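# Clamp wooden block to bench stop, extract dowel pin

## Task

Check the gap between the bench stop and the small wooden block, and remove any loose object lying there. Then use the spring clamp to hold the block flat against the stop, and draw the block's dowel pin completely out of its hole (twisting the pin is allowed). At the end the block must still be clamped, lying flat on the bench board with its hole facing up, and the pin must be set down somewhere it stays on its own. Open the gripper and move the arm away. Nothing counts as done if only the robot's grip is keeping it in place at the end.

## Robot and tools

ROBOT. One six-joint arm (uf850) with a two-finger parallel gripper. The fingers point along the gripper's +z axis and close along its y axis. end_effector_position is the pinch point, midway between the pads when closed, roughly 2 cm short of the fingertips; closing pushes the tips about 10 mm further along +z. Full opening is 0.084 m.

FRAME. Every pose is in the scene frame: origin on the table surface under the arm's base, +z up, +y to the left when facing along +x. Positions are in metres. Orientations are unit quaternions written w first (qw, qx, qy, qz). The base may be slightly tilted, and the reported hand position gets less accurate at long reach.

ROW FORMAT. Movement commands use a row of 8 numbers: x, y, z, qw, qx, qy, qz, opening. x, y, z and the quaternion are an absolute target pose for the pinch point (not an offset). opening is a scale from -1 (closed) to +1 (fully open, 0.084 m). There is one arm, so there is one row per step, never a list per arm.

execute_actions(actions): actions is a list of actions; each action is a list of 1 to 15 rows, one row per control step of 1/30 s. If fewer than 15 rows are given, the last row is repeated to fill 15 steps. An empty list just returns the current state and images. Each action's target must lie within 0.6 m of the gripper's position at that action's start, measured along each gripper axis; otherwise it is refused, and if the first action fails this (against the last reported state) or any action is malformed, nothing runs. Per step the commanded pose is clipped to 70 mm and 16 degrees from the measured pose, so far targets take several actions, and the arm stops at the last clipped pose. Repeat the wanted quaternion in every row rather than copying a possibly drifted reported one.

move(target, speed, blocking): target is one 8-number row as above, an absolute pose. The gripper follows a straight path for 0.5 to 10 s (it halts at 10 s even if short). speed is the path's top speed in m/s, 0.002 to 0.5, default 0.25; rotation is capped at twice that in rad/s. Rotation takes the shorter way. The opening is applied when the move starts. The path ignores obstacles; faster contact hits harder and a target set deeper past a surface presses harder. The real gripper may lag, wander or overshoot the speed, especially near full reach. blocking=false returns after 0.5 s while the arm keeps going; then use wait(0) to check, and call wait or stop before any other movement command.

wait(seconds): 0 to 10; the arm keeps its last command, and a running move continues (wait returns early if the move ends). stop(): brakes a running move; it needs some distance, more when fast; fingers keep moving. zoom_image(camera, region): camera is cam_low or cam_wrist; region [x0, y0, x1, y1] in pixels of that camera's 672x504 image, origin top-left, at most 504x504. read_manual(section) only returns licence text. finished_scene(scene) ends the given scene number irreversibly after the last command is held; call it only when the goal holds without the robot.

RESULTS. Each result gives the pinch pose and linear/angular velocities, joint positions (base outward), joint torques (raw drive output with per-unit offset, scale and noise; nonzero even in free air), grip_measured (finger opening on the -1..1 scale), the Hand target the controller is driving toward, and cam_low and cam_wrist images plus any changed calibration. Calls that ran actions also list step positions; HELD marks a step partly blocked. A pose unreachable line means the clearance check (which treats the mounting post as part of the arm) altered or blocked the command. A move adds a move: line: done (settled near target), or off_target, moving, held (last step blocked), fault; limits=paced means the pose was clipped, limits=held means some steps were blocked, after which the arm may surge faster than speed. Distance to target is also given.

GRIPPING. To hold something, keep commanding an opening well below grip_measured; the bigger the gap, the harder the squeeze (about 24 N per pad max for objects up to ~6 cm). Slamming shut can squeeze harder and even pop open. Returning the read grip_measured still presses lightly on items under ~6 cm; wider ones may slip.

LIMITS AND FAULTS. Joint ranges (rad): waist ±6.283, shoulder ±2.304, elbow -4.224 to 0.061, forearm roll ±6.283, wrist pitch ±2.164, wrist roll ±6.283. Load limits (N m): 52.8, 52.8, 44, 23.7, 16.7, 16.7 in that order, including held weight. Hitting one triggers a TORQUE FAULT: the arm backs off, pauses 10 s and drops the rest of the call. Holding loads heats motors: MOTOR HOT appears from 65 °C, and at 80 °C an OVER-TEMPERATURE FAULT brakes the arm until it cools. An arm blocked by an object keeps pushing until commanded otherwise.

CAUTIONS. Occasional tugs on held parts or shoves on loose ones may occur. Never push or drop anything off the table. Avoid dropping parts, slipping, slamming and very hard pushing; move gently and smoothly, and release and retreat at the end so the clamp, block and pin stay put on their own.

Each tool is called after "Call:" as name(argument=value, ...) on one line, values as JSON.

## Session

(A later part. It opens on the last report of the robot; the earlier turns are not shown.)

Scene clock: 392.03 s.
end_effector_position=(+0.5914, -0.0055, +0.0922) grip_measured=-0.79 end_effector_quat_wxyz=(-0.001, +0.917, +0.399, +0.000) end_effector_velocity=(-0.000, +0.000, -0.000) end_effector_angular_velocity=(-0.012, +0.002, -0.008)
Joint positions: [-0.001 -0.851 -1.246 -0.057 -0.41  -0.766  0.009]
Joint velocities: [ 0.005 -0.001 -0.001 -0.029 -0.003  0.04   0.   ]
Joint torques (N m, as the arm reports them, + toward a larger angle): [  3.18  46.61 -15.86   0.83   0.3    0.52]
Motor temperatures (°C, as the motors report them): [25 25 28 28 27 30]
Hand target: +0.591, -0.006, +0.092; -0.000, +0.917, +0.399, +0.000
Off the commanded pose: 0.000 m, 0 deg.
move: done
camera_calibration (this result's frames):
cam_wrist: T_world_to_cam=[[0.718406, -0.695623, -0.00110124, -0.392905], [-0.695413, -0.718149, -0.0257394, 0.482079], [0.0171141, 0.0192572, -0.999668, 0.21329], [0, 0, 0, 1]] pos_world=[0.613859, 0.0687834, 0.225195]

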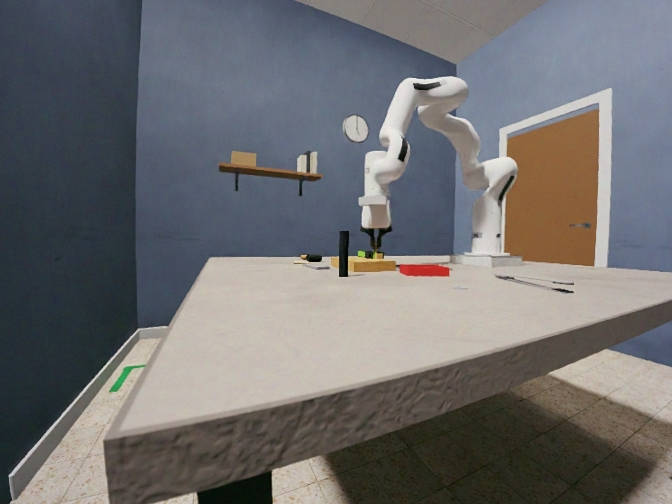

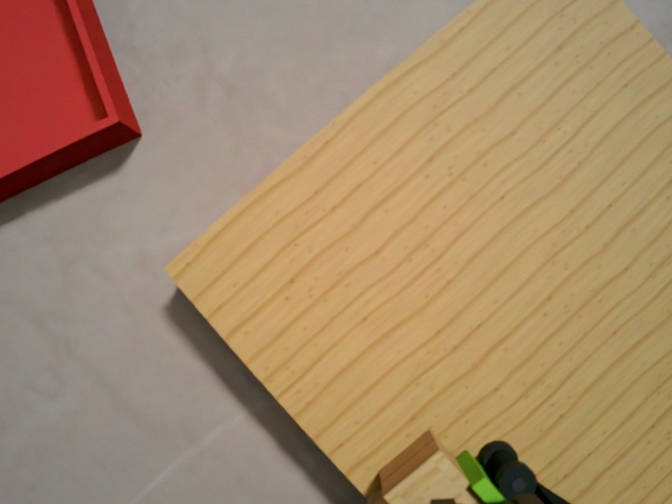

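Call:
move(target=[0.5890,-0.0060,0.1005,0,0.0349,0.9994,0,-1], speed=0.5)

Call:
zoom_image(camera="cam_low", region=[362, 240, 392, 264])

Scene clock: 411.80 s.
end_effector_position=(+0.5890, -0.0060, +0.1005) grip_measured=-0.79 end_effector_quat_wxyz=(+0.000, +0.035, +0.999, -0.001) end_effector_velocity=(+0.000, -0.000, +0.000) end_effector_angular_velocity=(+0.012, +0.003, +0.009)
Joint positions: [-0.    -0.831 -1.235 -0.063 -0.419 -3.011  0.009]
Joint velocities: [-0.005 -0.001 -0.003  0.03  -0.004 -0.041 -0.   ]
Joint torques (N m, as the arm reports them, + toward a larger angle): [  6.68  46.01 -15.38   0.59   0.13   0.55]
Motor temperatures (°C, as the motors report them): [25 25 28 28 27 30]
Hand target: +0.589, -0.006, +0.101; +0.000, +0.035, +0.999, -0.000
Off the commanded pose: 0.000 m, 0 deg.
move: done
camera_calibration (this result's frames):
cam_wrist: T_world_to_cam=[[0.0901029, 0.995931, -0.00171174, -0.0112741], [0.995643, -0.090118, -0.0239618, -0.51212], [-0.0240185, 0.000454745, -0.999711, 0.245715], [0, 0, 0, 1]] pos_world=[0.516806, -0.0350348, 0.233353]

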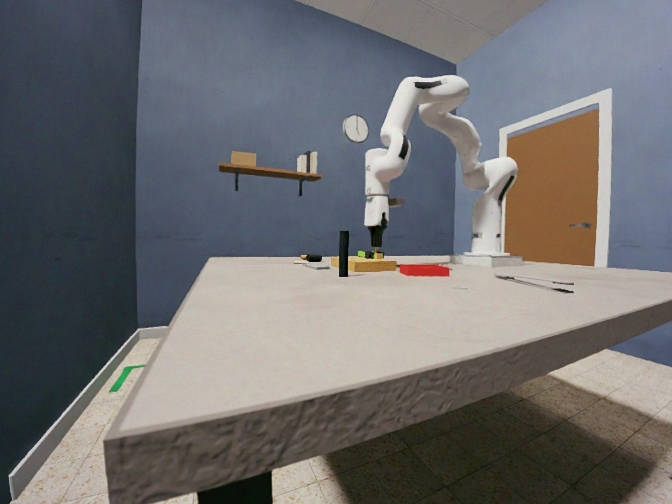

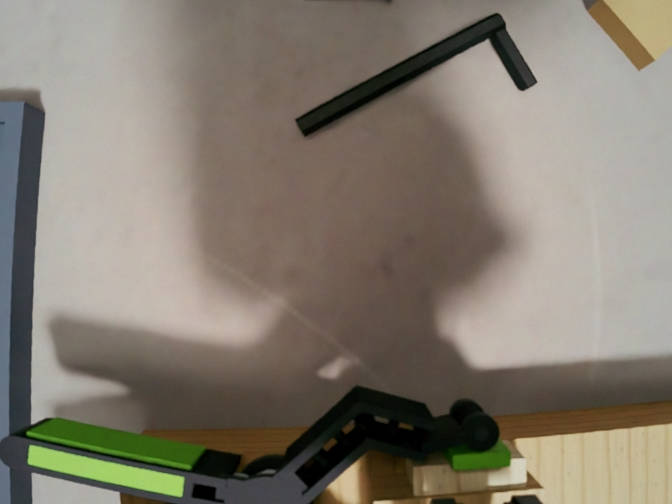

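Region (362, 240, 392, 264) of cam_low's 672x504 image, scaled by 16.800, with more detail than that image has; it fills the top 403 rows of this view, and the rest is white.

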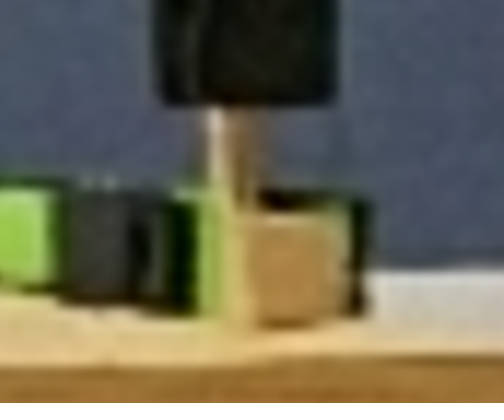

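Call:
execute_actions(actions=[[[0.5890,-0.0060,0.1008,0,0.0262,0.9997,0,-1],[0.5890,-0.0060,0.1012,0,0.0131,0.9999,0,-1],[0.5890,-0.0061,0.1017,0,-0.0044,1,0,-1],[0.5890,-0.0061,0.1022,0,-0.0218,0.9998,0,-1],[0.5890,-0.0062,0.1028,0,-0.0393,0.9992,0,-1],[0.5890,-0.0062,0.1035,0,-0.0523,0.9986,0,-1],[0.5890,-0.0063,0.1043,0,-0.061,0.9981,0,-1],[0.5890,-0.0063,0.1053,0,-0.0654,0.9979,0,-1],[0.5890,-0.0063,0.1066,0,-0.0654,0.9979,0,-1],[0.5890,-0.0063,0.1082,0,-0.0654,0.9979,0,-1],[0.5890,-0.0063,0.110,0,-0.0654,0.9979,0,-1],[0.5890,-0.0063,0.1125,0,-0.0654,0.9979,0,-1],[0.5890,-0.0063,0.115,0,-0.0654,0.9979,0,-1],[0.5890,-0.0063,0.1175,0,-0.0654,0.9979,0,-1],[0.5890,-0.0063,0.120,0,-0.0654,0.9979,0,-1]]])

Call:
wait(seconds=0.3)

Call:
zoom_image(camera="cam_low", region=[362, 237, 392, 264])

Scene clock: 436.13 s.
end_effector_position=(+0.5889, -0.0063, +0.1108) grip_measured=-0.79 end_effector_quat_wxyz=(+0.000, -0.060, +0.998, -0.002) end_effector_velocity=(+0.002, -0.000, +0.061) end_effector_angular_velocity=(+0.031, -0.001, +0.109)
Joint positions: [ 0.001 -0.812 -1.231 -0.068 -0.434 -3.195  0.009]
Joint velocities: [-0.011  0.111  0.013  0.087 -0.094 -0.202 -0.   ]
Joint torques (N m, as the arm reports them, + toward a larger angle): [  4.48  44.44 -15.94   0.64   0.24   0.69]
Motor temperatures (°C, as the motors report them): [25 25 28 28 27 30]
Hand target: +0.589, -0.006, +0.120; +0.000, -0.065, +0.998, -0.000
Off the commanded pose: 0.009 m, 1 deg.
Step readings (end_effector_position):
0: (+0.5890, -0.0060, +0.1005)
1: (+0.5890, -0.0060, +0.1005)
2: (+0.5890, -0.0060, +0.1005)
4: (+0.5889, -0.0060, +0.1008)
8: (+0.5888, -0.0061, +0.1022)
15: end_effector_position above
camera_calibration (this result's frames):
cam_wrist: T_world_to_cam=[[-0.10001, 0.994973, -0.00508415, 0.101355], [0.994701, 0.0998573, -0.0244681, -0.510026], [-0.0238374, -0.00750425, -0.999688, 0.255868], [0, 0, 0, 1]] pos_world=[0.523559, -0.0479954, 0.243824]

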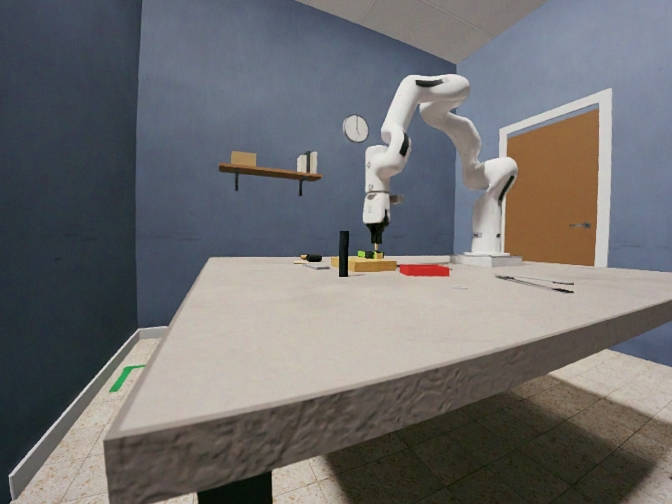

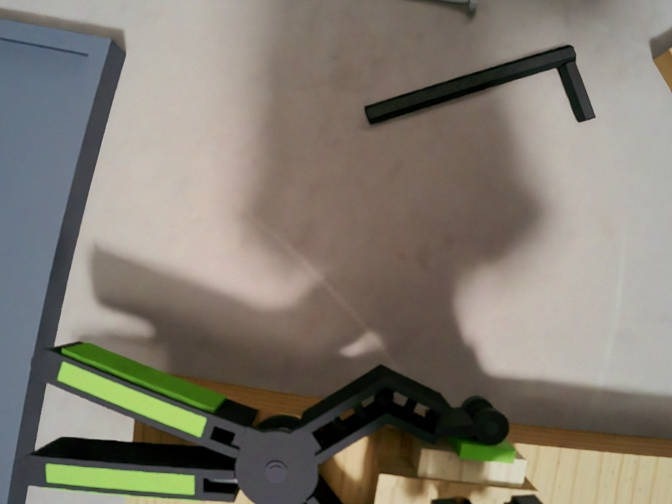

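Scene clock: 436.43 s.
end_effector_position=(+0.5889, -0.0062, +0.1193) grip_measured=-0.79 end_effector_quat_wxyz=(+0.000, -0.065, +0.998, -0.000) end_effector_velocity=(-0.001, +0.000, +0.004) end_effector_angular_velocity=(+0.002, +0.003, +0.004)
Joint positions: [-0.    -0.797 -1.229 -0.058 -0.448 -3.217  0.009]
Joint velocities: [-0.     0.007  0.002  0.005 -0.008 -0.01  -0.   ]
Joint torques (N m, as the arm reports them, + toward a larger angle): [  3.8   43.58 -15.77   0.78   0.5    0.48]
Motor temperatures (°C, as the motors report them): [25 25 28 28 27 30]
Hand target: +0.589, -0.006, +0.120; +0.000, -0.065, +0.998, -0.000
Off the commanded pose: 0.001 m, 0 deg.
wait: 0.30 s; no rest
camera_calibration (this result's frames):
cam_wrist: T_world_to_cam=[[-0.110405, 0.993886, -0.00137802, 0.107048], [0.993595, 0.110339, -0.024398, -0.50912], [-0.0240968, -0.00406285, -0.999701, 0.264569], [0, 0, 0, 1]] pos_world=[0.524053, -0.0491431, 0.252216]

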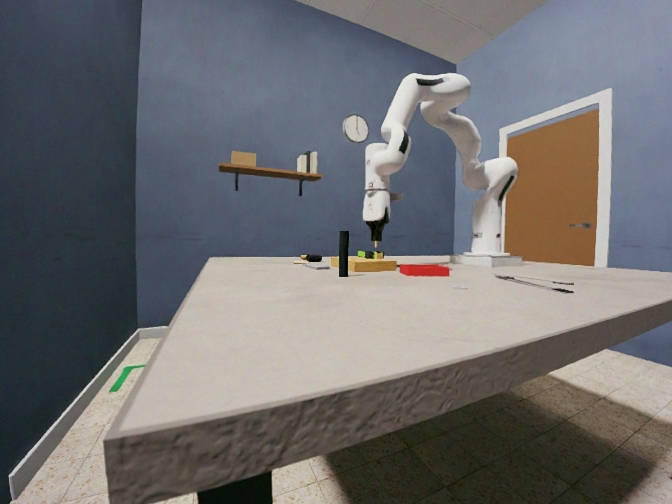

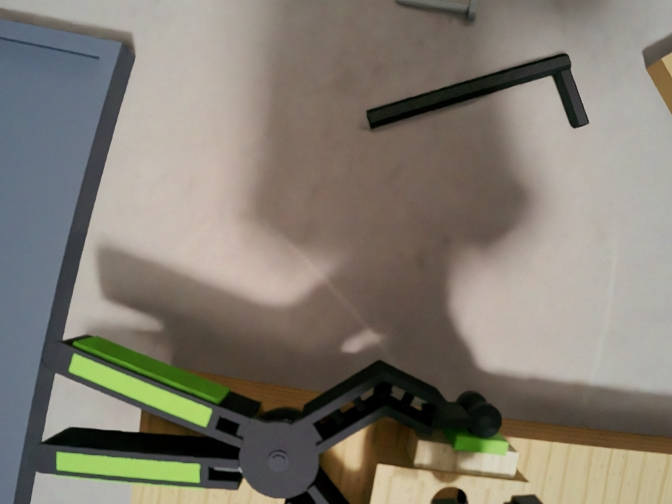

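Region (362, 237, 392, 264) of cam_low's 672x504 image, scaled by 16.800, with more detail than that image has; it fills the top 454 rows of this view, and the rest is white.

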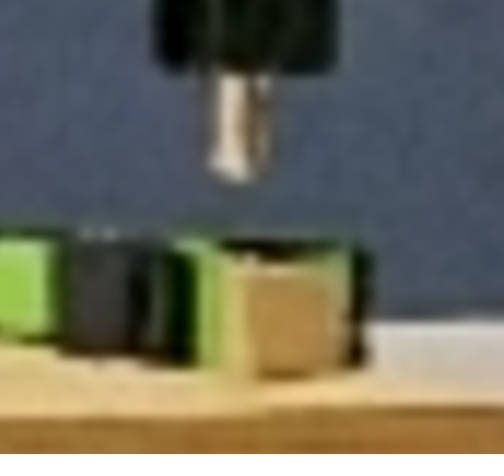

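Call:
execute_actions(actions=[[[0.5888,-0.008,0.120,0,-0.0654,0.9979,0,-1],[0.5882,-0.012,0.120,0,-0.0654,0.9979,0,-1],[0.5872,-0.018,0.120,0,-0.0654,0.9979,0,-1],[0.5858,-0.026,0.120,0,-0.0654,0.9979,0,-1],[0.584,-0.035,0.120,0,-0.0654,0.9979,0,-1],[0.582,-0.045,0.120,0,-0.0654,0.9979,0,-1],[0.580,-0.055,0.120,0,-0.0654,0.9979,0,-1],[0.578,-0.065,0.120,0,-0.0654,0.9979,0,-1],[0.576,-0.075,0.120,0,-0.0654,0.9979,0,-1],[0.574,-0.085,0.120,0,-0.0654,0.9979,0,-1],[0.572,-0.095,0.120,0,-0.0654,0.9979,0,-1],[0.570,-0.105,0.120,0,-0.0654,0.9979,0,-1],[0.568,-0.115,0.120,0,-0.0654,0.9979,0,-1],[0.566,-0.125,0.120,0,-0.0654,0.9979,0,-1],[0.564,-0.135,0.120,0,-0.0654,0.9979,0,-1]],[[0.562,-0.145,0.120,0,-0.0654,0.9979,0,-1],[0.560,-0.155,0.120,0,-0.0654,0.9979,0,-1],[0.558,-0.165,0.119,0,-0.0654,0.9979,0,-1],[0.556,-0.174,0.117,0,-0.0654,0.9979,0,-1],[0.5545,-0.182,0.114,0,-0.0654,0.9979,0,-1],[0.553,-0.189,0.110,0,-0.0654,0.9979,0,-1],[0.552,-0.195,0.105,0,-0.0654,0.9979,0,-1],[0.551,-0.200,0.099,0,-0.0654,0.9979,0,-1],[0.5505,-0.204,0.093,0,-0.0654,0.9979,0,-1],[0.550,-0.207,0.087,0,-0.0654,0.9979,0,-1],[0.550,-0.209,0.081,0,-0.0654,0.9979,0,-1],[0.550,-0.210,0.075,0,-0.0654,0.9979,0,-1],[0.550,-0.210,0.070,0,-0.0654,0.9979,0,-1],[0.550,-0.210,0.066,0,-0.0654,0.9979,0,-1],[0.550,-0.210,0.063,0,-0.0654,0.9979,0,-1]],[[0.550,-0.210,0.0605,0,-0.0654,0.9979,0,-1],[0.550,-0.210,0.0585,0,-0.0654,0.9979,0,-1],[0.550,-0.210,0.057,0,-0.0654,0.9979,0,-1],[0.550,-0.210,0.056,0,-0.0654,0.9979,0,-1],[0.550,-0.210,0.0552,0,-0.0654,0.9979,0,-1],[0.550,-0.210,0.0545,0,-0.0654,0.9979,0,-1],[0.550,-0.210,0.054,0,-0.0654,0.9979,0,-1],[0.550,-0.210,0.0535,0,-0.0654,0.9979,0,-1],[0.550,-0.210,0.053,0,-0.0654,0.9979,0,-1]]])

Scene clock: 478.93 s.
end_effector_position=(+0.5502, -0.2100, +0.0537) grip_measured=-0.79 end_effector_quat_wxyz=(+0.000, -0.065, +0.998, -0.000) end_effector_velocity=(+0.001, -0.001, -0.006) end_effector_angular_velocity=(+0.000, -0.000, -0.001)
Joint positions: [-0.356 -0.907 -1.246 -0.082 -0.345 -3.547  0.009]
Joint velocities: [-0.002 -0.013 -0.007 -0.     0.006 -0.001  0.   ]
Joint torques (N m, as the arm reports them, + toward a larger angle): [  5.75  45.2  -14.54   0.24   0.6    0.16]
Motor temperatures (°C, as the motors report them): [25 25 28 28 27 30]
Hand target: +0.550, -0.210, +0.053; -0.000, -0.065, +0.998, -0.000
Off the commanded pose: 0.001 m, 0 deg.
Step readings (end_effector_position; steps 1 to 15: 1st action; 16 to 30: 2nd action; 31 to 45: 3rd action):
0: (+0.5889, -0.0062, +0.1198)
1: (+0.5889, -0.0063, +0.1198)
2: (+0.5889, -0.0066, +0.1199)
4: (+0.5885, -0.0093, +0.1199)
8: (+0.5849, -0.0286, +0.1199)
15: (+0.5719, -0.0895, +0.1196)
16: (+0.5698, -0.0991, +0.1197)
17: (+0.5678, -0.1088, +0.1197)
19: (+0.5637, -0.1284, +0.1197)
23: (+0.5561, -0.1658, +0.1154)
30: (+0.5488, -0.2030, +0.0838)
31: (+0.5486, -0.2048, +0.0787)
32: (+0.5485, -0.2061, +0.0742)
34: (+0.5487, -0.2077, +0.0668)
38: (+0.5496, -0.2093, +0.0583)
45: end_effector_position above
camera_calibration (this result's frames):
cam_wrist: T_world_to_cam=[[-0.111186, 0.993799, -0.000560632, 0.305532], [0.993506, 0.11114, -0.0243616, -0.449519], [-0.0241483, -0.00326567, -0.999703, 0.197343], [0, 0, 0, 1]] pos_world=[0.485336, -0.253033, 0.186505]

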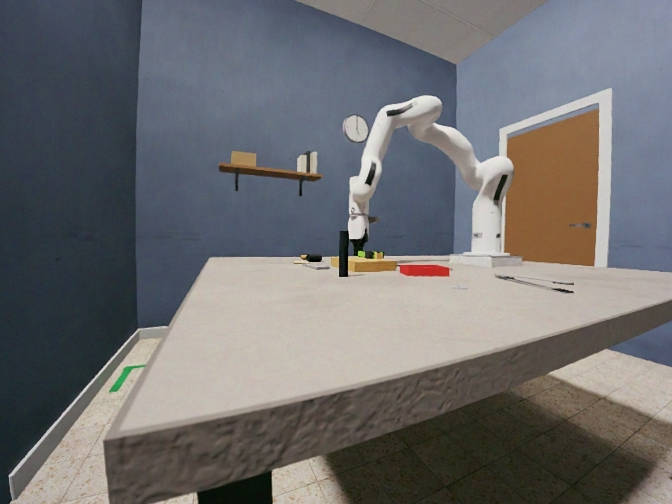

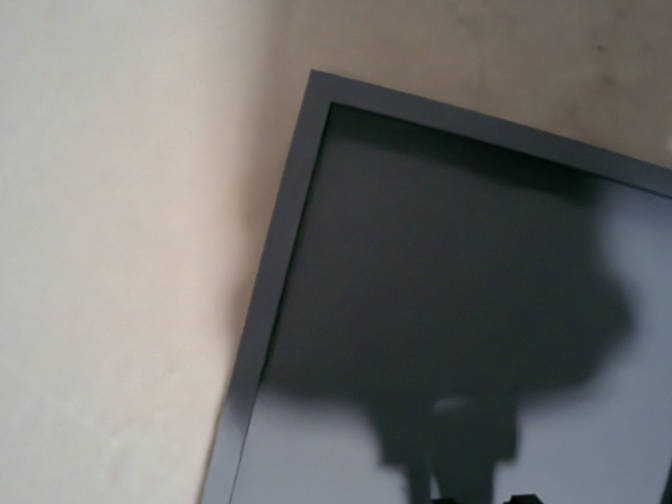

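Call:
execute_actions(actions=[[[0.550,-0.210,0.0526,0,-0.0654,0.9979,0,-1],[0.550,-0.210,0.0522,0,-0.0654,0.9979,0,-1],[0.550,-0.210,0.0518,0,-0.0654,0.9979,0,-1],[0.550,-0.210,0.0514,0,-0.0654,0.9979,0,-1],[0.550,-0.210,0.051,0,-0.0654,0.9979,0,-1],[0.550,-0.210,0.0506,0,-0.0654,0.9979,0,-1],[0.550,-0.210,0.0502,0,-0.0654,0.9979,0,-1],[0.550,-0.210,0.0498,0,-0.0654,0.9979,0,-1],[0.550,-0.210,0.0495,0,-0.0654,0.9979,0,-1]]])

Scene clock: 490.23 s.
end_effector_position=(+0.5500, -0.2100, +0.0497) grip_measured=-0.79 end_effector_quat_wxyz=(-0.000, -0.065, +0.998, +0.000) end_effector_velocity=(+0.001, -0.000, -0.002) end_effector_angular_velocity=(-0.001, -0.002, -0.000)
Joint positions: [-0.356 -0.914 -1.248 -0.083 -0.34  -3.547  0.009]
Joint velocities: [-0.    -0.004 -0.002 -0.001  0.004  0.001 -0.   ]
Joint torques (N m, as the arm reports them, + toward a larger angle): [  6.25  46.31 -13.93   0.69   0.41   0.22]
Motor temperatures (°C, as the motors report them): [25 25 28 28 27 30]
Hand target: +0.550, -0.210, +0.049; +0.000, -0.065, +0.998, +0.000
Off the commanded pose: 0.000 m, 0 deg.
Step readings (end_effector_position):
0: (+0.5501, -0.2101, +0.0530)
1: (+0.5501, -0.2101, +0.0530)
2: (+0.5501, -0.2101, +0.0529)
4: (+0.5501, -0.2100, +0.0526)
8: (+0.5500, -0.2100, +0.0513)
15: end_effector_position above
camera_calibration (this result's frames):
cam_wrist: T_world_to_cam=[[-0.111084, 0.993811, -0.000391469, 0.305473], [0.993512, 0.111041, -0.0245564, -0.449471], [-0.0243609, -0.00311675, -0.999698, 0.193512], [0, 0, 0, 1]] pos_world=[0.485202, -0.25307, 0.182536]

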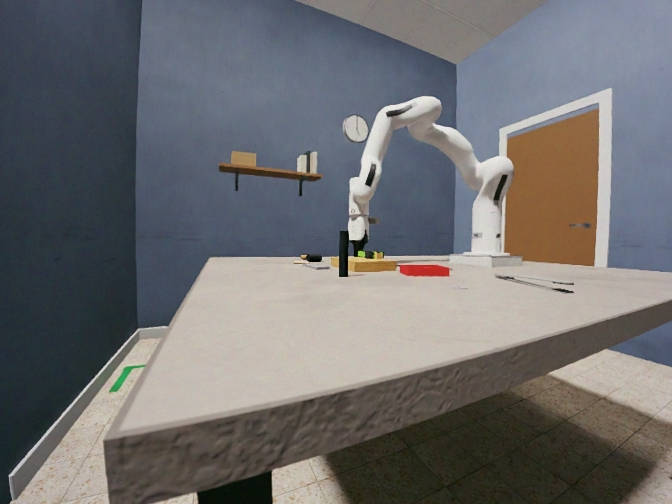

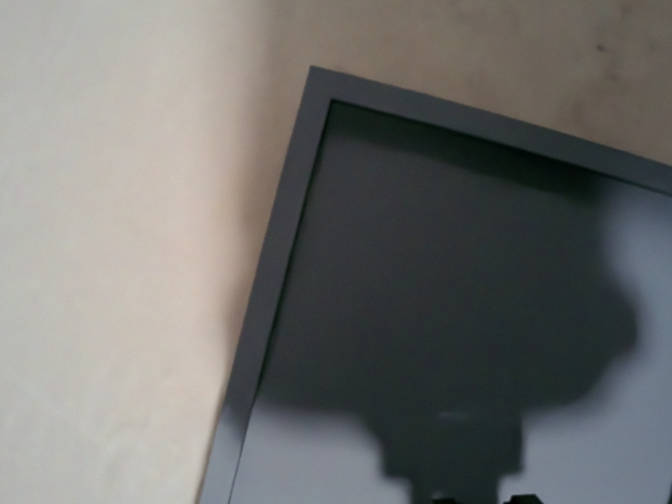

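No contact yet; a bit lower.

Call:
execute_actions(actions=[[[0.550,-0.210,0.0492,0,-0.0654,0.9979,0,-1],[0.550,-0.210,0.049,0,-0.0654,0.9979,0,-1],[0.550,-0.210,0.0488,0,-0.0654,0.9979,0,-1],[0.550,-0.210,0.0486,0,-0.0654,0.9979,0,-1],[0.550,-0.210,0.0484,0,-0.0654,0.9979,0,-1],[0.550,-0.210,0.0482,0,-0.0654,0.9979,0,-1],[0.550,-0.210,0.048,0,-0.0654,0.9979,0,-1]]])

Scene clock: 497.50 s.
end_effector_position=(+0.5503, -0.2101, +0.0484) grip_measured=-0.79 end_effector_quat_wxyz=(+0.000, -0.065, +0.998, -0.000) end_effector_velocity=(+0.000, -0.000, -0.000) end_effector_angular_velocity=(-0.000, -0.000, +0.001)
Joint positions: [-0.356 -0.917 -1.249 -0.084 -0.338 -3.546  0.009]
Joint velocities: [-0.    -0.001 -0.001 -0.     0.    -0.001 -0.   ]
Joint torques (N m, as the arm reports them, + toward a larger angle): [  8.33  41.18 -13.15   0.54   0.7    0.23]
Motor temperatures (°C, as the motors report them): [25 25 28 28 27 30]
Hand target: +0.550, -0.210, +0.048; -0.000, -0.065, +0.998, +0.000
Off the commanded pose: 0.001 m, 0 deg.
Step readings (end_effector_position):
0: (+0.5500, -0.2100, +0.0495)
1: (+0.5500, -0.2100, +0.0495)
2: (+0.5500, -0.2100, +0.0495)
4: (+0.5500, -0.2100, +0.0492)
8: (+0.5500, -0.2100, +0.0486)
15: end_effector_position above
camera_calibration (this result's frames):
cam_wrist: T_world_to_cam=[[-0.111074, 0.993812, -0.000616481, 0.305606], [0.993523, 0.111027, -0.0241819, -0.449783], [-0.0239638, -0.00329848, -0.999707, 0.192007], [0, 0, 0, 1]] pos_world=[0.485416, -0.253143, 0.181262]

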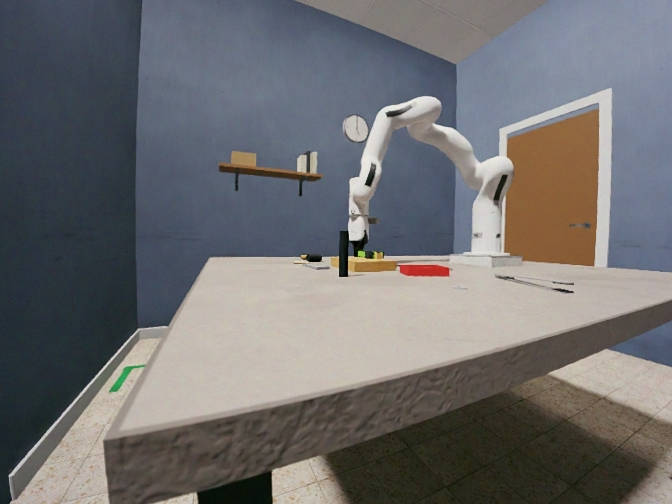

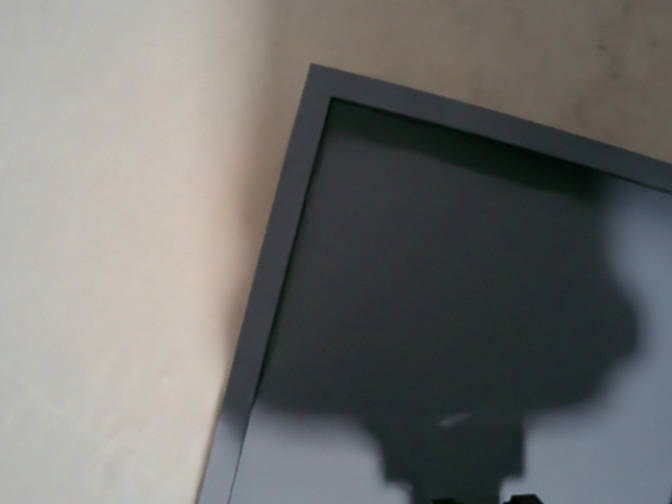

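Contact. Release and lift.

Call:
execute_actions(actions=[[[0.5501,-0.210,0.0485,0,-0.0654,0.9979,0,-0.92],[0.5501,-0.210,0.0485,0,-0.0654,0.9979,0,-0.86],[0.5501,-0.210,0.0485,0,-0.0654,0.9979,0,-0.82],[0.5501,-0.210,0.0485,0,-0.0654,0.9979,0,-0.79],[0.5501,-0.210,0.0485,0,-0.0654,0.9979,0,-0.77],[0.5501,-0.210,0.0485,0,-0.0654,0.9979,0,-0.75],[0.5501,-0.210,0.0485,0,-0.0654,0.9979,0,-0.73],[0.5501,-0.210,0.0485,0,-0.0654,0.9979,0,-0.70],[0.5501,-0.210,0.0485,0,-0.0654,0.9979,0,-0.66],[0.5501,-0.210,0.0485,0,-0.0654,0.9979,0,-0.60],[0.5501,-0.210,0.0485,0,-0.0654,0.9979,0,-0.52],[0.5501,-0.210,0.0485,0,-0.0654,0.9979,0,-0.44],[0.5501,-0.210,0.049,0,-0.0654,0.9979,0,-0.36],[0.5501,-0.210,0.051,0,-0.0654,0.9979,0,-0.3],[0.5501,-0.210,0.054,0,-0.0654,0.9979,0,-0.3]],[[0.5501,-0.210,0.058,0,-0.0654,0.9979,0,-0.3],[0.5501,-0.210,0.063,0,-0.0654,0.9979,0,-0.3],[0.5501,-0.210,0.069,0,-0.0654,0.9979,0,-0.3],[0.5501,-0.210,0.076,0,-0.0654,0.9979,0,-0.3],[0.5501,-0.210,0.084,0,-0.0654,0.9979,0,-0.3],[0.5501,-0.210,0.093,0,-0.0654,0.9979,0,-0.3],[0.5501,-0.209,0.103,0,-0.0654,0.9979,0,-0.3],[0.5505,-0.207,0.113,0,-0.0654,0.9979,0,-0.3],[0.551,-0.204,0.123,0,-0.0654,0.9979,0,-0.3],[0.5515,-0.200,0.133,0,-0.0654,0.9979,0,-0.3],[0.552,-0.196,0.143,0,-0.0654,0.9979,0,-0.3],[0.5525,-0.192,0.153,0,-0.0654,0.9979,0,-0.3],[0.553,-0.188,0.163,0,-0.0654,0.9979,0,-0.3],[0.5535,-0.184,0.173,0,-0.0654,0.9979,0,-0.3],[0.554,-0.180,0.183,0,-0.0654,0.9979,0,-0.3]],[[0.5545,-0.176,0.193,0,-0.0654,0.9979,0,-0.3],[0.555,-0.172,0.203,0,-0.0654,0.9979,0,-0.3],[0.5555,-0.168,0.213,0,-0.0654,0.9979,0,-0.3],[0.556,-0.164,0.223,0,-0.0654,0.9979,0,-0.3],[0.5565,-0.160,0.233,0,-0.0654,0.9979,0,-0.3],[0.557,-0.156,0.243,0,-0.0654,0.9979,0,-0.3],[0.5575,-0.152,0.253,0,-0.0654,0.9979,0,-0.3],[0.558,-0.148,0.263,0,-0.0654,0.9979,0,-0.3],[0.5585,-0.144,0.273,0,-0.0654,0.9979,0,-0.3],[0.559,-0.140,0.283,0,-0.0654,0.9979,0,-0.3],[0.5595,-0.136,0.293,0,-0.0654,0.9979,0,-0.3],[0.56,-0.132,0.303,0,-0.0654,0.9979,0,-0.3],[0.5605,-0.128,0.313,0,-0.0654,0.9979,0,-0.3],[0.561,-0.124,0.323,0,-0.0654,0.9979,0,-0.3],[0.5615,-0.120,0.333,0,-0.0654,0.9979,0,-0.3]],[[0.562,-0.116,0.342,0,-0.0654,0.9979,0,-0.3],[0.5625,-0.113,0.350,0,-0.0654,0.9979,0,-0.3],[0.563,-0.110,0.357,0,-0.0654,0.9979,0,-0.3],[0.563,-0.108,0.363,0,-0.0654,0.9979,0,-0.3],[0.563,-0.106,0.368,0,-0.0654,0.9979,0,-0.3],[0.563,-0.105,0.372,0,-0.0654,0.9979,0,-0.3],[0.563,-0.104,0.375,0,-0.0654,0.9979,0,-0.3]]])

Scene clock: 526.37 s.
end_effector_position=(+0.5623, -0.1046, +0.3728) grip_measured=-0.32 end_effector_quat_wxyz=(+0.000, -0.065, +0.998, +0.000) end_effector_velocity=(-0.001, +0.007, +0.018) end_effector_angular_velocity=(-0.001, +0.011, -0.002)
Joint positions: [-0.161 -0.404 -1.289 -0.033 -0.896 -3.409  0.03 ]
Joint velocities: [ 0.014  0.015 -0.023 -0.002 -0.048  0.016 -0.   ]
Joint torques (N m, as the arm reports them, + toward a larger angle): [  4.82  35.95 -20.11   0.3    0.52   0.2 ]
Motor temperatures (°C, as the motors report them): [25 25 28 28 27 30]
Hand target: +0.562, -0.104, +0.375; +0.000, -0.065, +0.998, +0.000
Off the commanded pose: 0.002 m, 0 deg.
Step readings (end_effector_position; steps 1 to 15: 1st action; 16 to 30: 2nd action; 31 to 45: 3rd action; 46 to 60: 4th action):
0: (+0.5500, -0.2100, +0.0480)
1: (+0.5500, -0.2100, +0.0480)
2: (+0.5500, -0.2100, +0.0481)
4: (+0.5500, -0.2100, +0.0481)
8: (+0.5493, -0.2097, +0.0475)
15: (+0.5493, -0.2097, +0.0483)
16: (+0.5494, -0.2097, +0.0493)
17: (+0.5494, -0.2097, +0.0509)
19: (+0.5496, -0.2098, +0.0562)
23: (+0.5501, -0.2098, +0.0765)
30: (+0.5530, -0.1969, +0.1356)
31: (+0.5535, -0.1935, +0.1450)
32: (+0.5540, -0.1899, +0.1546)
34: (+0.5550, -0.1824, +0.1741)
38: (+0.5569, -0.1669, +0.2138)
45: (+0.5597, -0.1390, +0.2840)
46: (+0.5601, -0.1350, +0.2941)
47: (+0.5606, -0.1310, +0.3042)
49: (+0.5616, -0.1234, +0.3235)
53: (+0.5626, -0.1113, +0.3549)
60: end_effector_position above
camera_calibration (this result's frames):
cam_wrist: T_world_to_cam=[[-0.110979, 0.993823, -0.0000906732, 0.202095], [0.993526, 0.110944, -0.024433, -0.465563], [-0.024272, -0.00280165, -0.999701, 0.517092], [0, 0, 0, 1]] pos_world=[0.497528, -0.147747, 0.505581]

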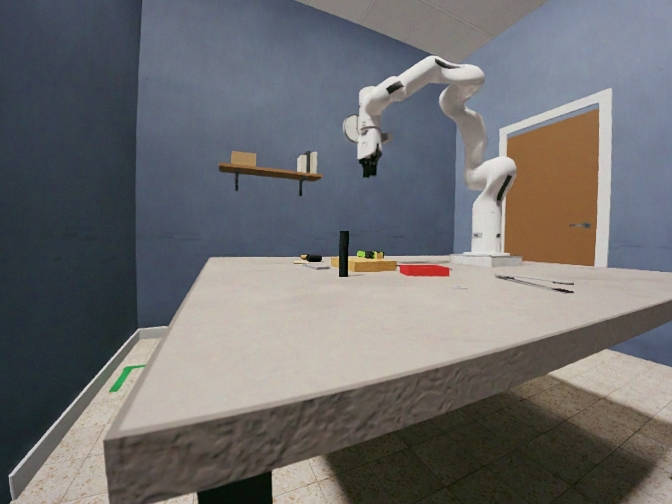

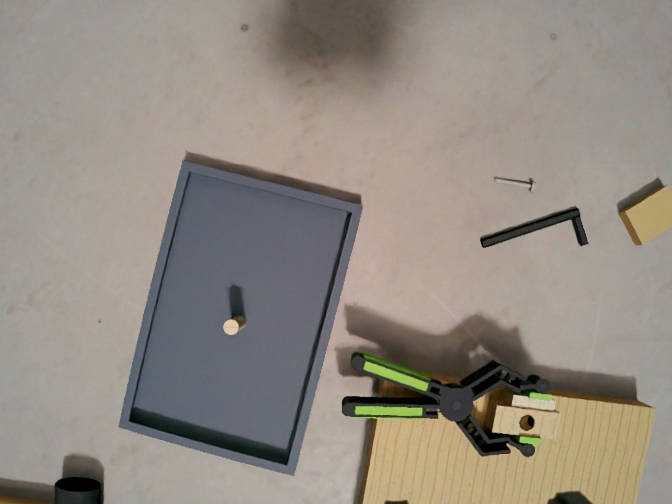

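Pin is standing in the tray. Checking the block.

Call:
execute_actions(actions=[])

Call:
zoom_image(camera="cam_wrist", region=[470, 360, 590, 470])

Call:
zoom_image(camera="cam_low", region=[352, 244, 392, 268])

Scene clock: 532.67 s.
end_effector_position=(+0.5625, -0.1039, +0.3751) grip_measured=-0.32 end_effector_quat_wxyz=(+0.000, -0.065, +0.998, +0.000) end_effector_velocity=(+0.000, +0.000, +0.000) end_effector_angular_velocity=(+0.000, -0.001, -0.001)
Joint positions: [-0.159 -0.402 -1.292 -0.033 -0.901 -3.408  0.03 ]
Joint velocities: [ 0.     0.     0.     0.     0.     0.001 -0.   ]
Joint torques (N m, as the arm reports them, + toward a larger angle): [  5.46  35.34 -21.68   0.73   0.51   0.42]
Motor temperatures (°C, as the motors report them): [25 25 28 28 27 30]
Hand target: +0.562, -0.104, +0.375; +0.000, -0.065, +0.998, +0.000
Off the commanded pose: 0.001 m, 0 deg.
camera_calibration (this result's frames):
cam_wrist: T_world_to_cam=[[-0.110944, 0.993827, -0.000298322, 0.2014], [0.993532, 0.110904, -0.024376, -0.465771], [-0.0241924, -0.00300076, -0.999703, 0.519373], [0, 0, 0, 1]] pos_world=[0.497668, -0.146942, 0.507925]

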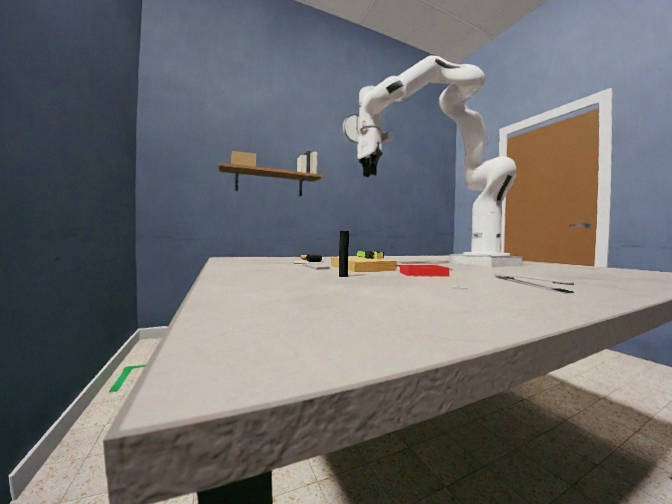

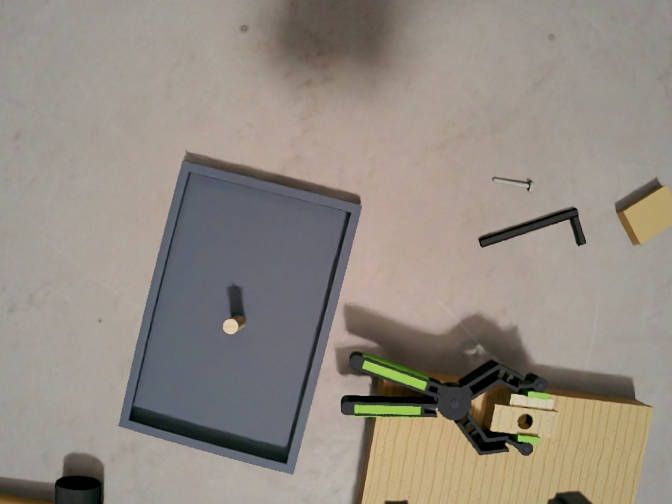

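Region (470, 360, 590, 470) of cam_wrist's 672x504 image, scaled by 4.200, with more detail than that image has; it fills the top 462 rows of this view, and the rest is white.

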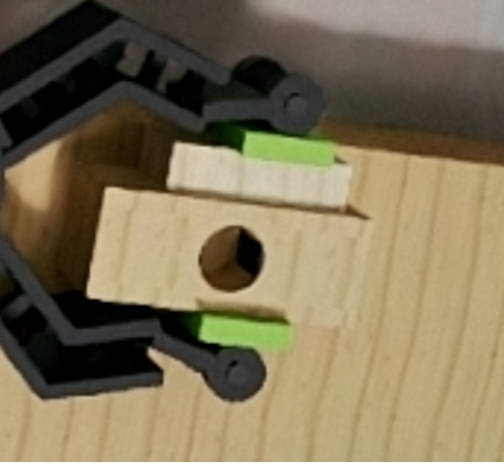

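Region (352, 244, 392, 268) of cam_low's 672x504 image, scaled by 12.600, with more detail than that image has; it fills the top 302 rows of this view, and the rest is white.

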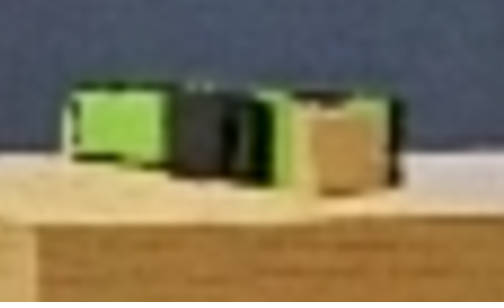

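Call:
zoom_image(camera="cam_low", region=[345, 225, 405, 270])

Call:
zoom_image(camera="cam_low", region=[370, 248, 388, 263])

Region (345, 225, 405, 270) of cam_low's 672x504 image, scaled by 8.400, with more detail than that image has; it fills the top 378 rows of this view, and the rest is white.

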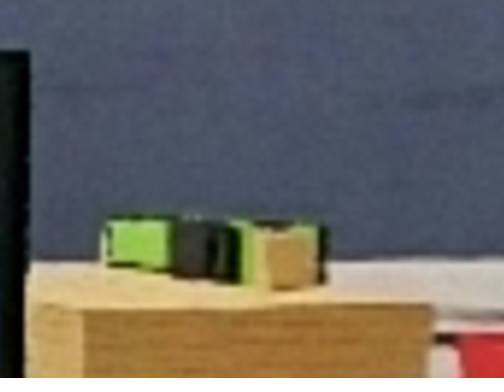

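Region (370, 248, 388, 263) of cam_low's 672x504 image, scaled by 28.000, with more detail than that image has.

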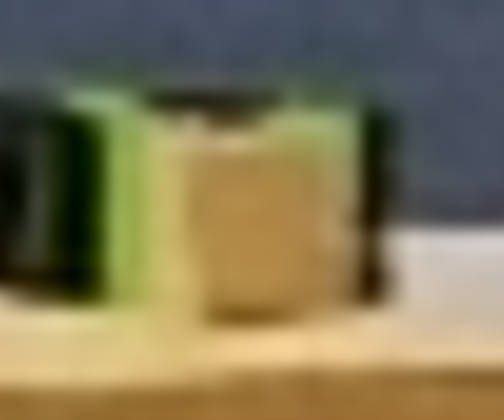

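Call:
move(target=[0.5883,-0.0064,0.088,0,0.7193,0.6947,0,-1], speed=0.5)

Scene clock: 571.93 s.
end_effector_position=(+0.5901, -0.0063, +0.0879) grip_measured=-1.00 end_effector_quat_wxyz=(-0.001, +0.719, +0.695, +0.001) end_effector_velocity=(-0.000, +0.000, -0.002) end_effector_angular_velocity=(-0.013, +0.003, -0.009)
Joint positions: [-0.003 -0.857 -1.243 -0.056 -0.401 -1.486  0.   ]
Joint velocities: [ 0.006 -0.004 -0.002 -0.033 -0.002  0.045  0.   ]
Joint torques (N m, as the arm reports them, + toward a larger angle): [  2.6   43.35 -15.86   0.52   0.42   0.04]
Motor temperatures (°C, as the motors report them): [25 25 28 28 27 30]
Hand target: +0.590, -0.006, +0.088; -0.000, +0.719, +0.695, +0.000
Off the commanded pose: 0.002 m, 0 deg.
move: done
camera_calibration (this result's frames):
cam_wrist: T_world_to_cam=[[0.998585, -0.0531722, 0.0000601234, -0.553924], [-0.0531513, -0.998223, -0.0269439, 0.0999054], [0.00149268, 0.0269026, -0.999637, 0.218214], [0, 0, 0, 1]] pos_world=[0.558125, 0.064404, 0.22086]

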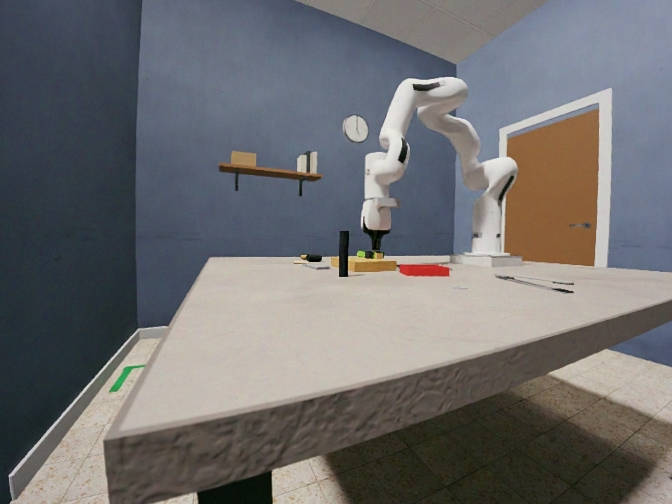

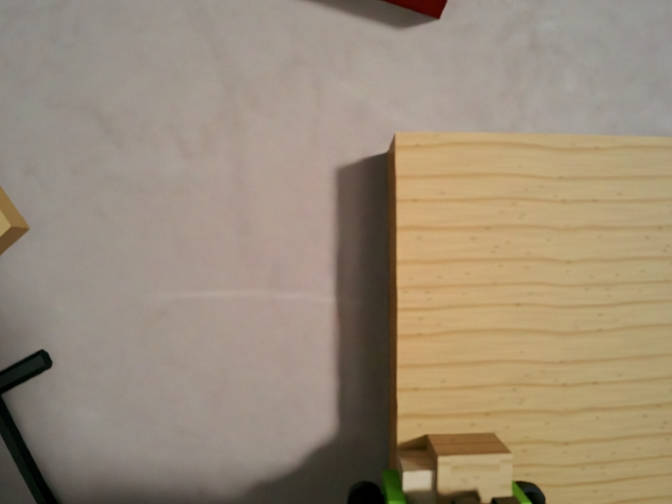

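Call:
execute_actions(actions=[[[0.5885,-0.0064,0.0875,0,0.7193,0.6947,0,-1],[0.5885,-0.0064,0.087,0,0.7193,0.6947,0,-1],[0.5885,-0.0064,0.0862,0,0.7193,0.6947,0,-1],[0.5885,-0.0064,0.0852,0,0.7193,0.6947,0,-1],[0.5885,-0.0064,0.0842,0,0.7193,0.6947,0,-1],[0.5885,-0.0064,0.0832,0,0.7193,0.6947,0,-1],[0.5885,-0.0064,0.0823,0,0.7193,0.6947,0,-1],[0.5885,-0.0064,0.0815,0,0.7193,0.6947,0,-1],[0.5885,-0.0064,0.0808,0,0.7193,0.6947,0,-1],[0.5885,-0.0064,0.0802,0,0.7193,0.6947,0,-1],[0.5885,-0.0064,0.0797,0,0.7193,0.6947,0,-1],[0.5885,-0.0064,0.0793,0,0.7193,0.6947,0,-1],[0.5885,-0.0064,0.079,0,0.7193,0.6947,0,-1]]])

Call:
wait(seconds=0.3)

Scene clock: 587.27 s.
end_effector_position=(+0.5885, -0.0064, +0.0801) grip_measured=-1.00 end_effector_quat_wxyz=(-0.000, +0.719, +0.695, -0.000) end_effector_velocity=(-0.000, +0.000, -0.012) end_effector_angular_velocity=(-0.000, +0.001, -0.002)
Joint positions: [-0.002 -0.869 -1.242 -0.064 -0.388 -1.476  0.   ]
Joint velocities: [-0.    -0.022 -0.005 -0.003  0.016  0.005  0.   ]
Joint torques (N m, as the arm reports them, + toward a larger angle): [  6.22  45.95 -16.02   0.72   0.44   0.39]
Motor temperatures (°C, as the motors report them): [25 25 28 28 27 30]
Hand target: +0.589, -0.006, +0.079; +0.000, +0.719, +0.695, +0.000
Off the commanded pose: 0.001 m, 0 deg.
Step readings (end_effector_position):
0: (+0.5900, -0.0062, +0.0876)
1: (+0.5900, -0.0062, +0.0876)
2: (+0.5898, -0.0062, +0.0876)
4: (+0.5893, -0.0063, +0.0873)
8: (+0.5887, -0.0064, +0.0848)
15: end_effector_position above
camera_calibration (this result's frames):
cam_wrist: T_world_to_cam=[[0.998523, -0.0543331, -0.000586422, -0.552246], [-0.0543311, -0.998222, -0.0245259, 0.0999708], [0.000747189, 0.0245215, -0.999699, 0.210894], [0, 0, 0, 1]] pos_world=[0.556705, 0.0646164, 0.212959]

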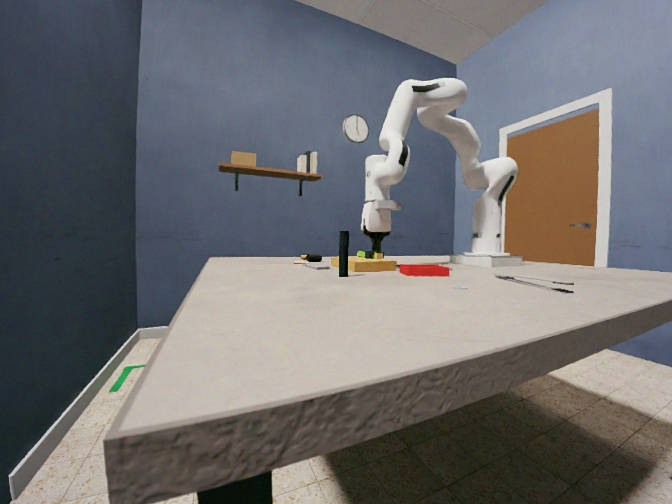

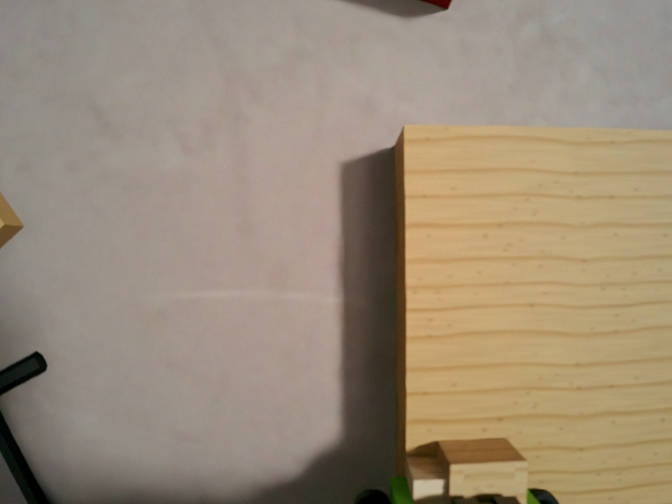

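Scene clock: 587.57 s.
end_effector_position=(+0.5886, -0.0064, +0.0791) grip_measured=-1.00 end_effector_quat_wxyz=(+0.000, +0.719, +0.695, +0.000) end_effector_velocity=(+0.000, +0.000, -0.001) end_effector_angular_velocity=(+0.000, -0.000, +0.001)
Joint positions: [-0.003 -0.871 -1.242 -0.064 -0.387 -1.476  0.   ]
Joint velocities: [ 0.    -0.001 -0.     0.     0.001 -0.     0.   ]
Joint torques (N m, as the arm reports them, + toward a larger angle): [  6.14  45.12 -15.87   0.67   0.47   0.14]
Motor temperatures (°C, as the motors report them): [25 25 28 28 27 30]
Hand target: +0.589, -0.006, +0.079; +0.000, +0.719, +0.695, +0.000
Off the commanded pose: 0.000 m, 0 deg.
wait: 0.30 s; at rest by 0.17 s
camera_calibration (this result's frames):
cam_wrist: T_world_to_cam=[[0.998522, -0.0543464, -0.000357334, -0.552357], [-0.0543388, -0.998221, -0.0245186, 0.0999516], [0.000975798, 0.0245018, -0.999699, 0.209719], [0, 0, 0, 1]] pos_world=[0.556767, 0.0646168, 0.21191]

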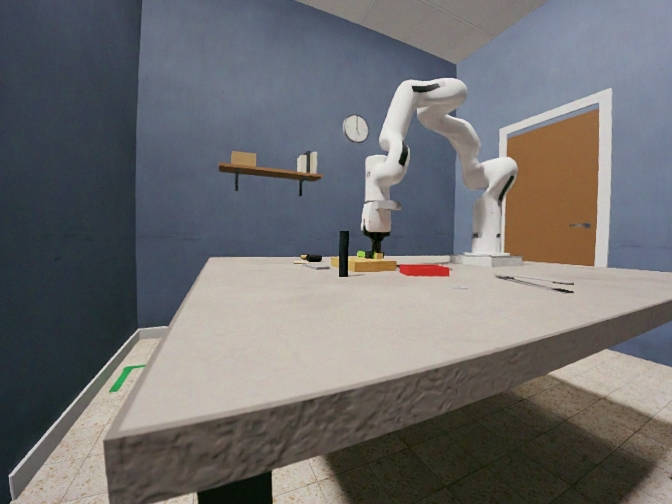

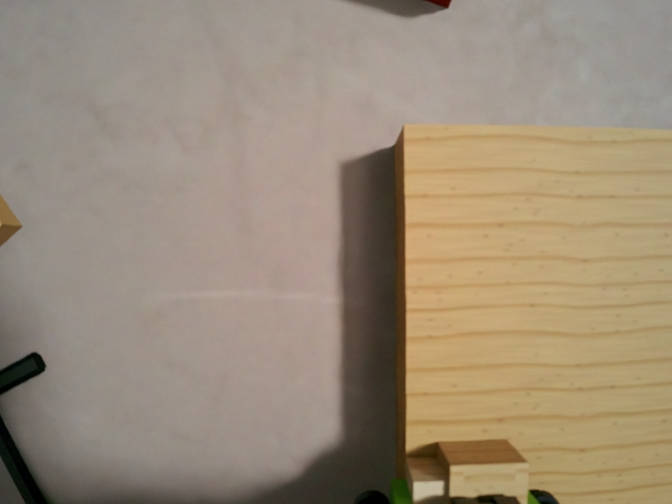

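Call:
execute_actions(actions=[[[0.5885,-0.0064,0.0787,0,0.7193,0.6947,0,-1],[0.5885,-0.0064,0.0785,0,0.7193,0.6947,0,-1],[0.5885,-0.0064,0.0783,0,0.7193,0.6947,0,-1],[0.5885,-0.0064,0.0781,0,0.7193,0.6947,0,-1],[0.5885,-0.0064,0.0779,0,0.7193,0.6947,0,-1],[0.5885,-0.0064,0.0777,0,0.7193,0.6947,0,-1],[0.5885,-0.0064,0.0775,0,0.7193,0.6947,0,-1],[0.5885,-0.0064,0.0773,0,0.7193,0.6947,0,-1]]])

Scene clock: 594.90 s.
end_effector_position=(+0.5886, -0.0064, +0.0777) grip_measured=-1.00 end_effector_quat_wxyz=(+0.000, +0.719, +0.695, +0.000) end_effector_velocity=(+0.000, -0.000, -0.000) end_effector_angular_velocity=(-0.000, +0.001, +0.001)
Joint positions: [-0.003 -0.874 -1.243 -0.065 -0.385 -1.476  0.   ]
Joint velocities: [-0.001 -0.001 -0.001 -0.    -0.001 -0.002  0.   ]
Joint torques (N m, as the arm reports them, + toward a larger angle): [  3.69  40.8  -14.09   0.62   1.06   0.23]
Motor temperatures (°C, as the motors report them): [25 25 28 28 27 30]
Hand target: +0.589, -0.006, +0.077; -0.000, +0.719, +0.695, -0.000
Off the commanded pose: 0.000 m, 0 deg.
Step readings (end_effector_position):
0: (+0.5885, -0.0064, +0.0790)
1: (+0.5885, -0.0064, +0.0790)
2: (+0.5885, -0.0064, +0.0789)
4: (+0.5885, -0.0064, +0.0787)
8: (+0.5885, -0.0064, +0.0781)
15: end_effector_position above
camera_calibration (this result's frames):
cam_wrist: T_world_to_cam=[[0.998522, -0.0543413, -0.000373712, -0.55243], [-0.0543342, -0.998223, -0.0244843, 0.0999184], [0.000957461, 0.0244684, -0.9997, 0.208371], [0, 0, 0, 1]] pos_world=[0.556844, 0.0646225, 0.210549]

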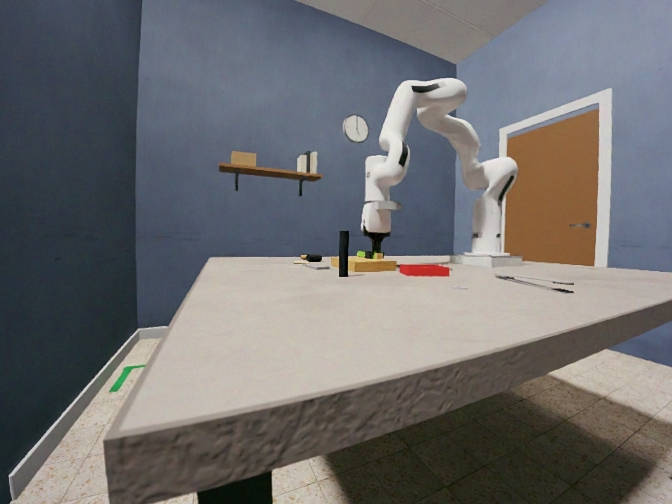

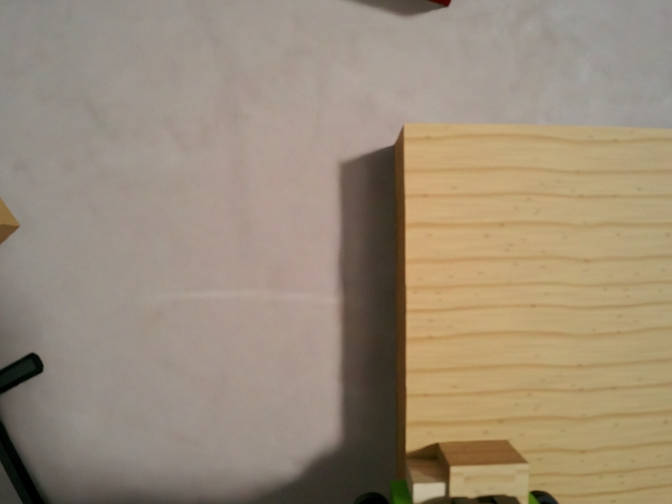

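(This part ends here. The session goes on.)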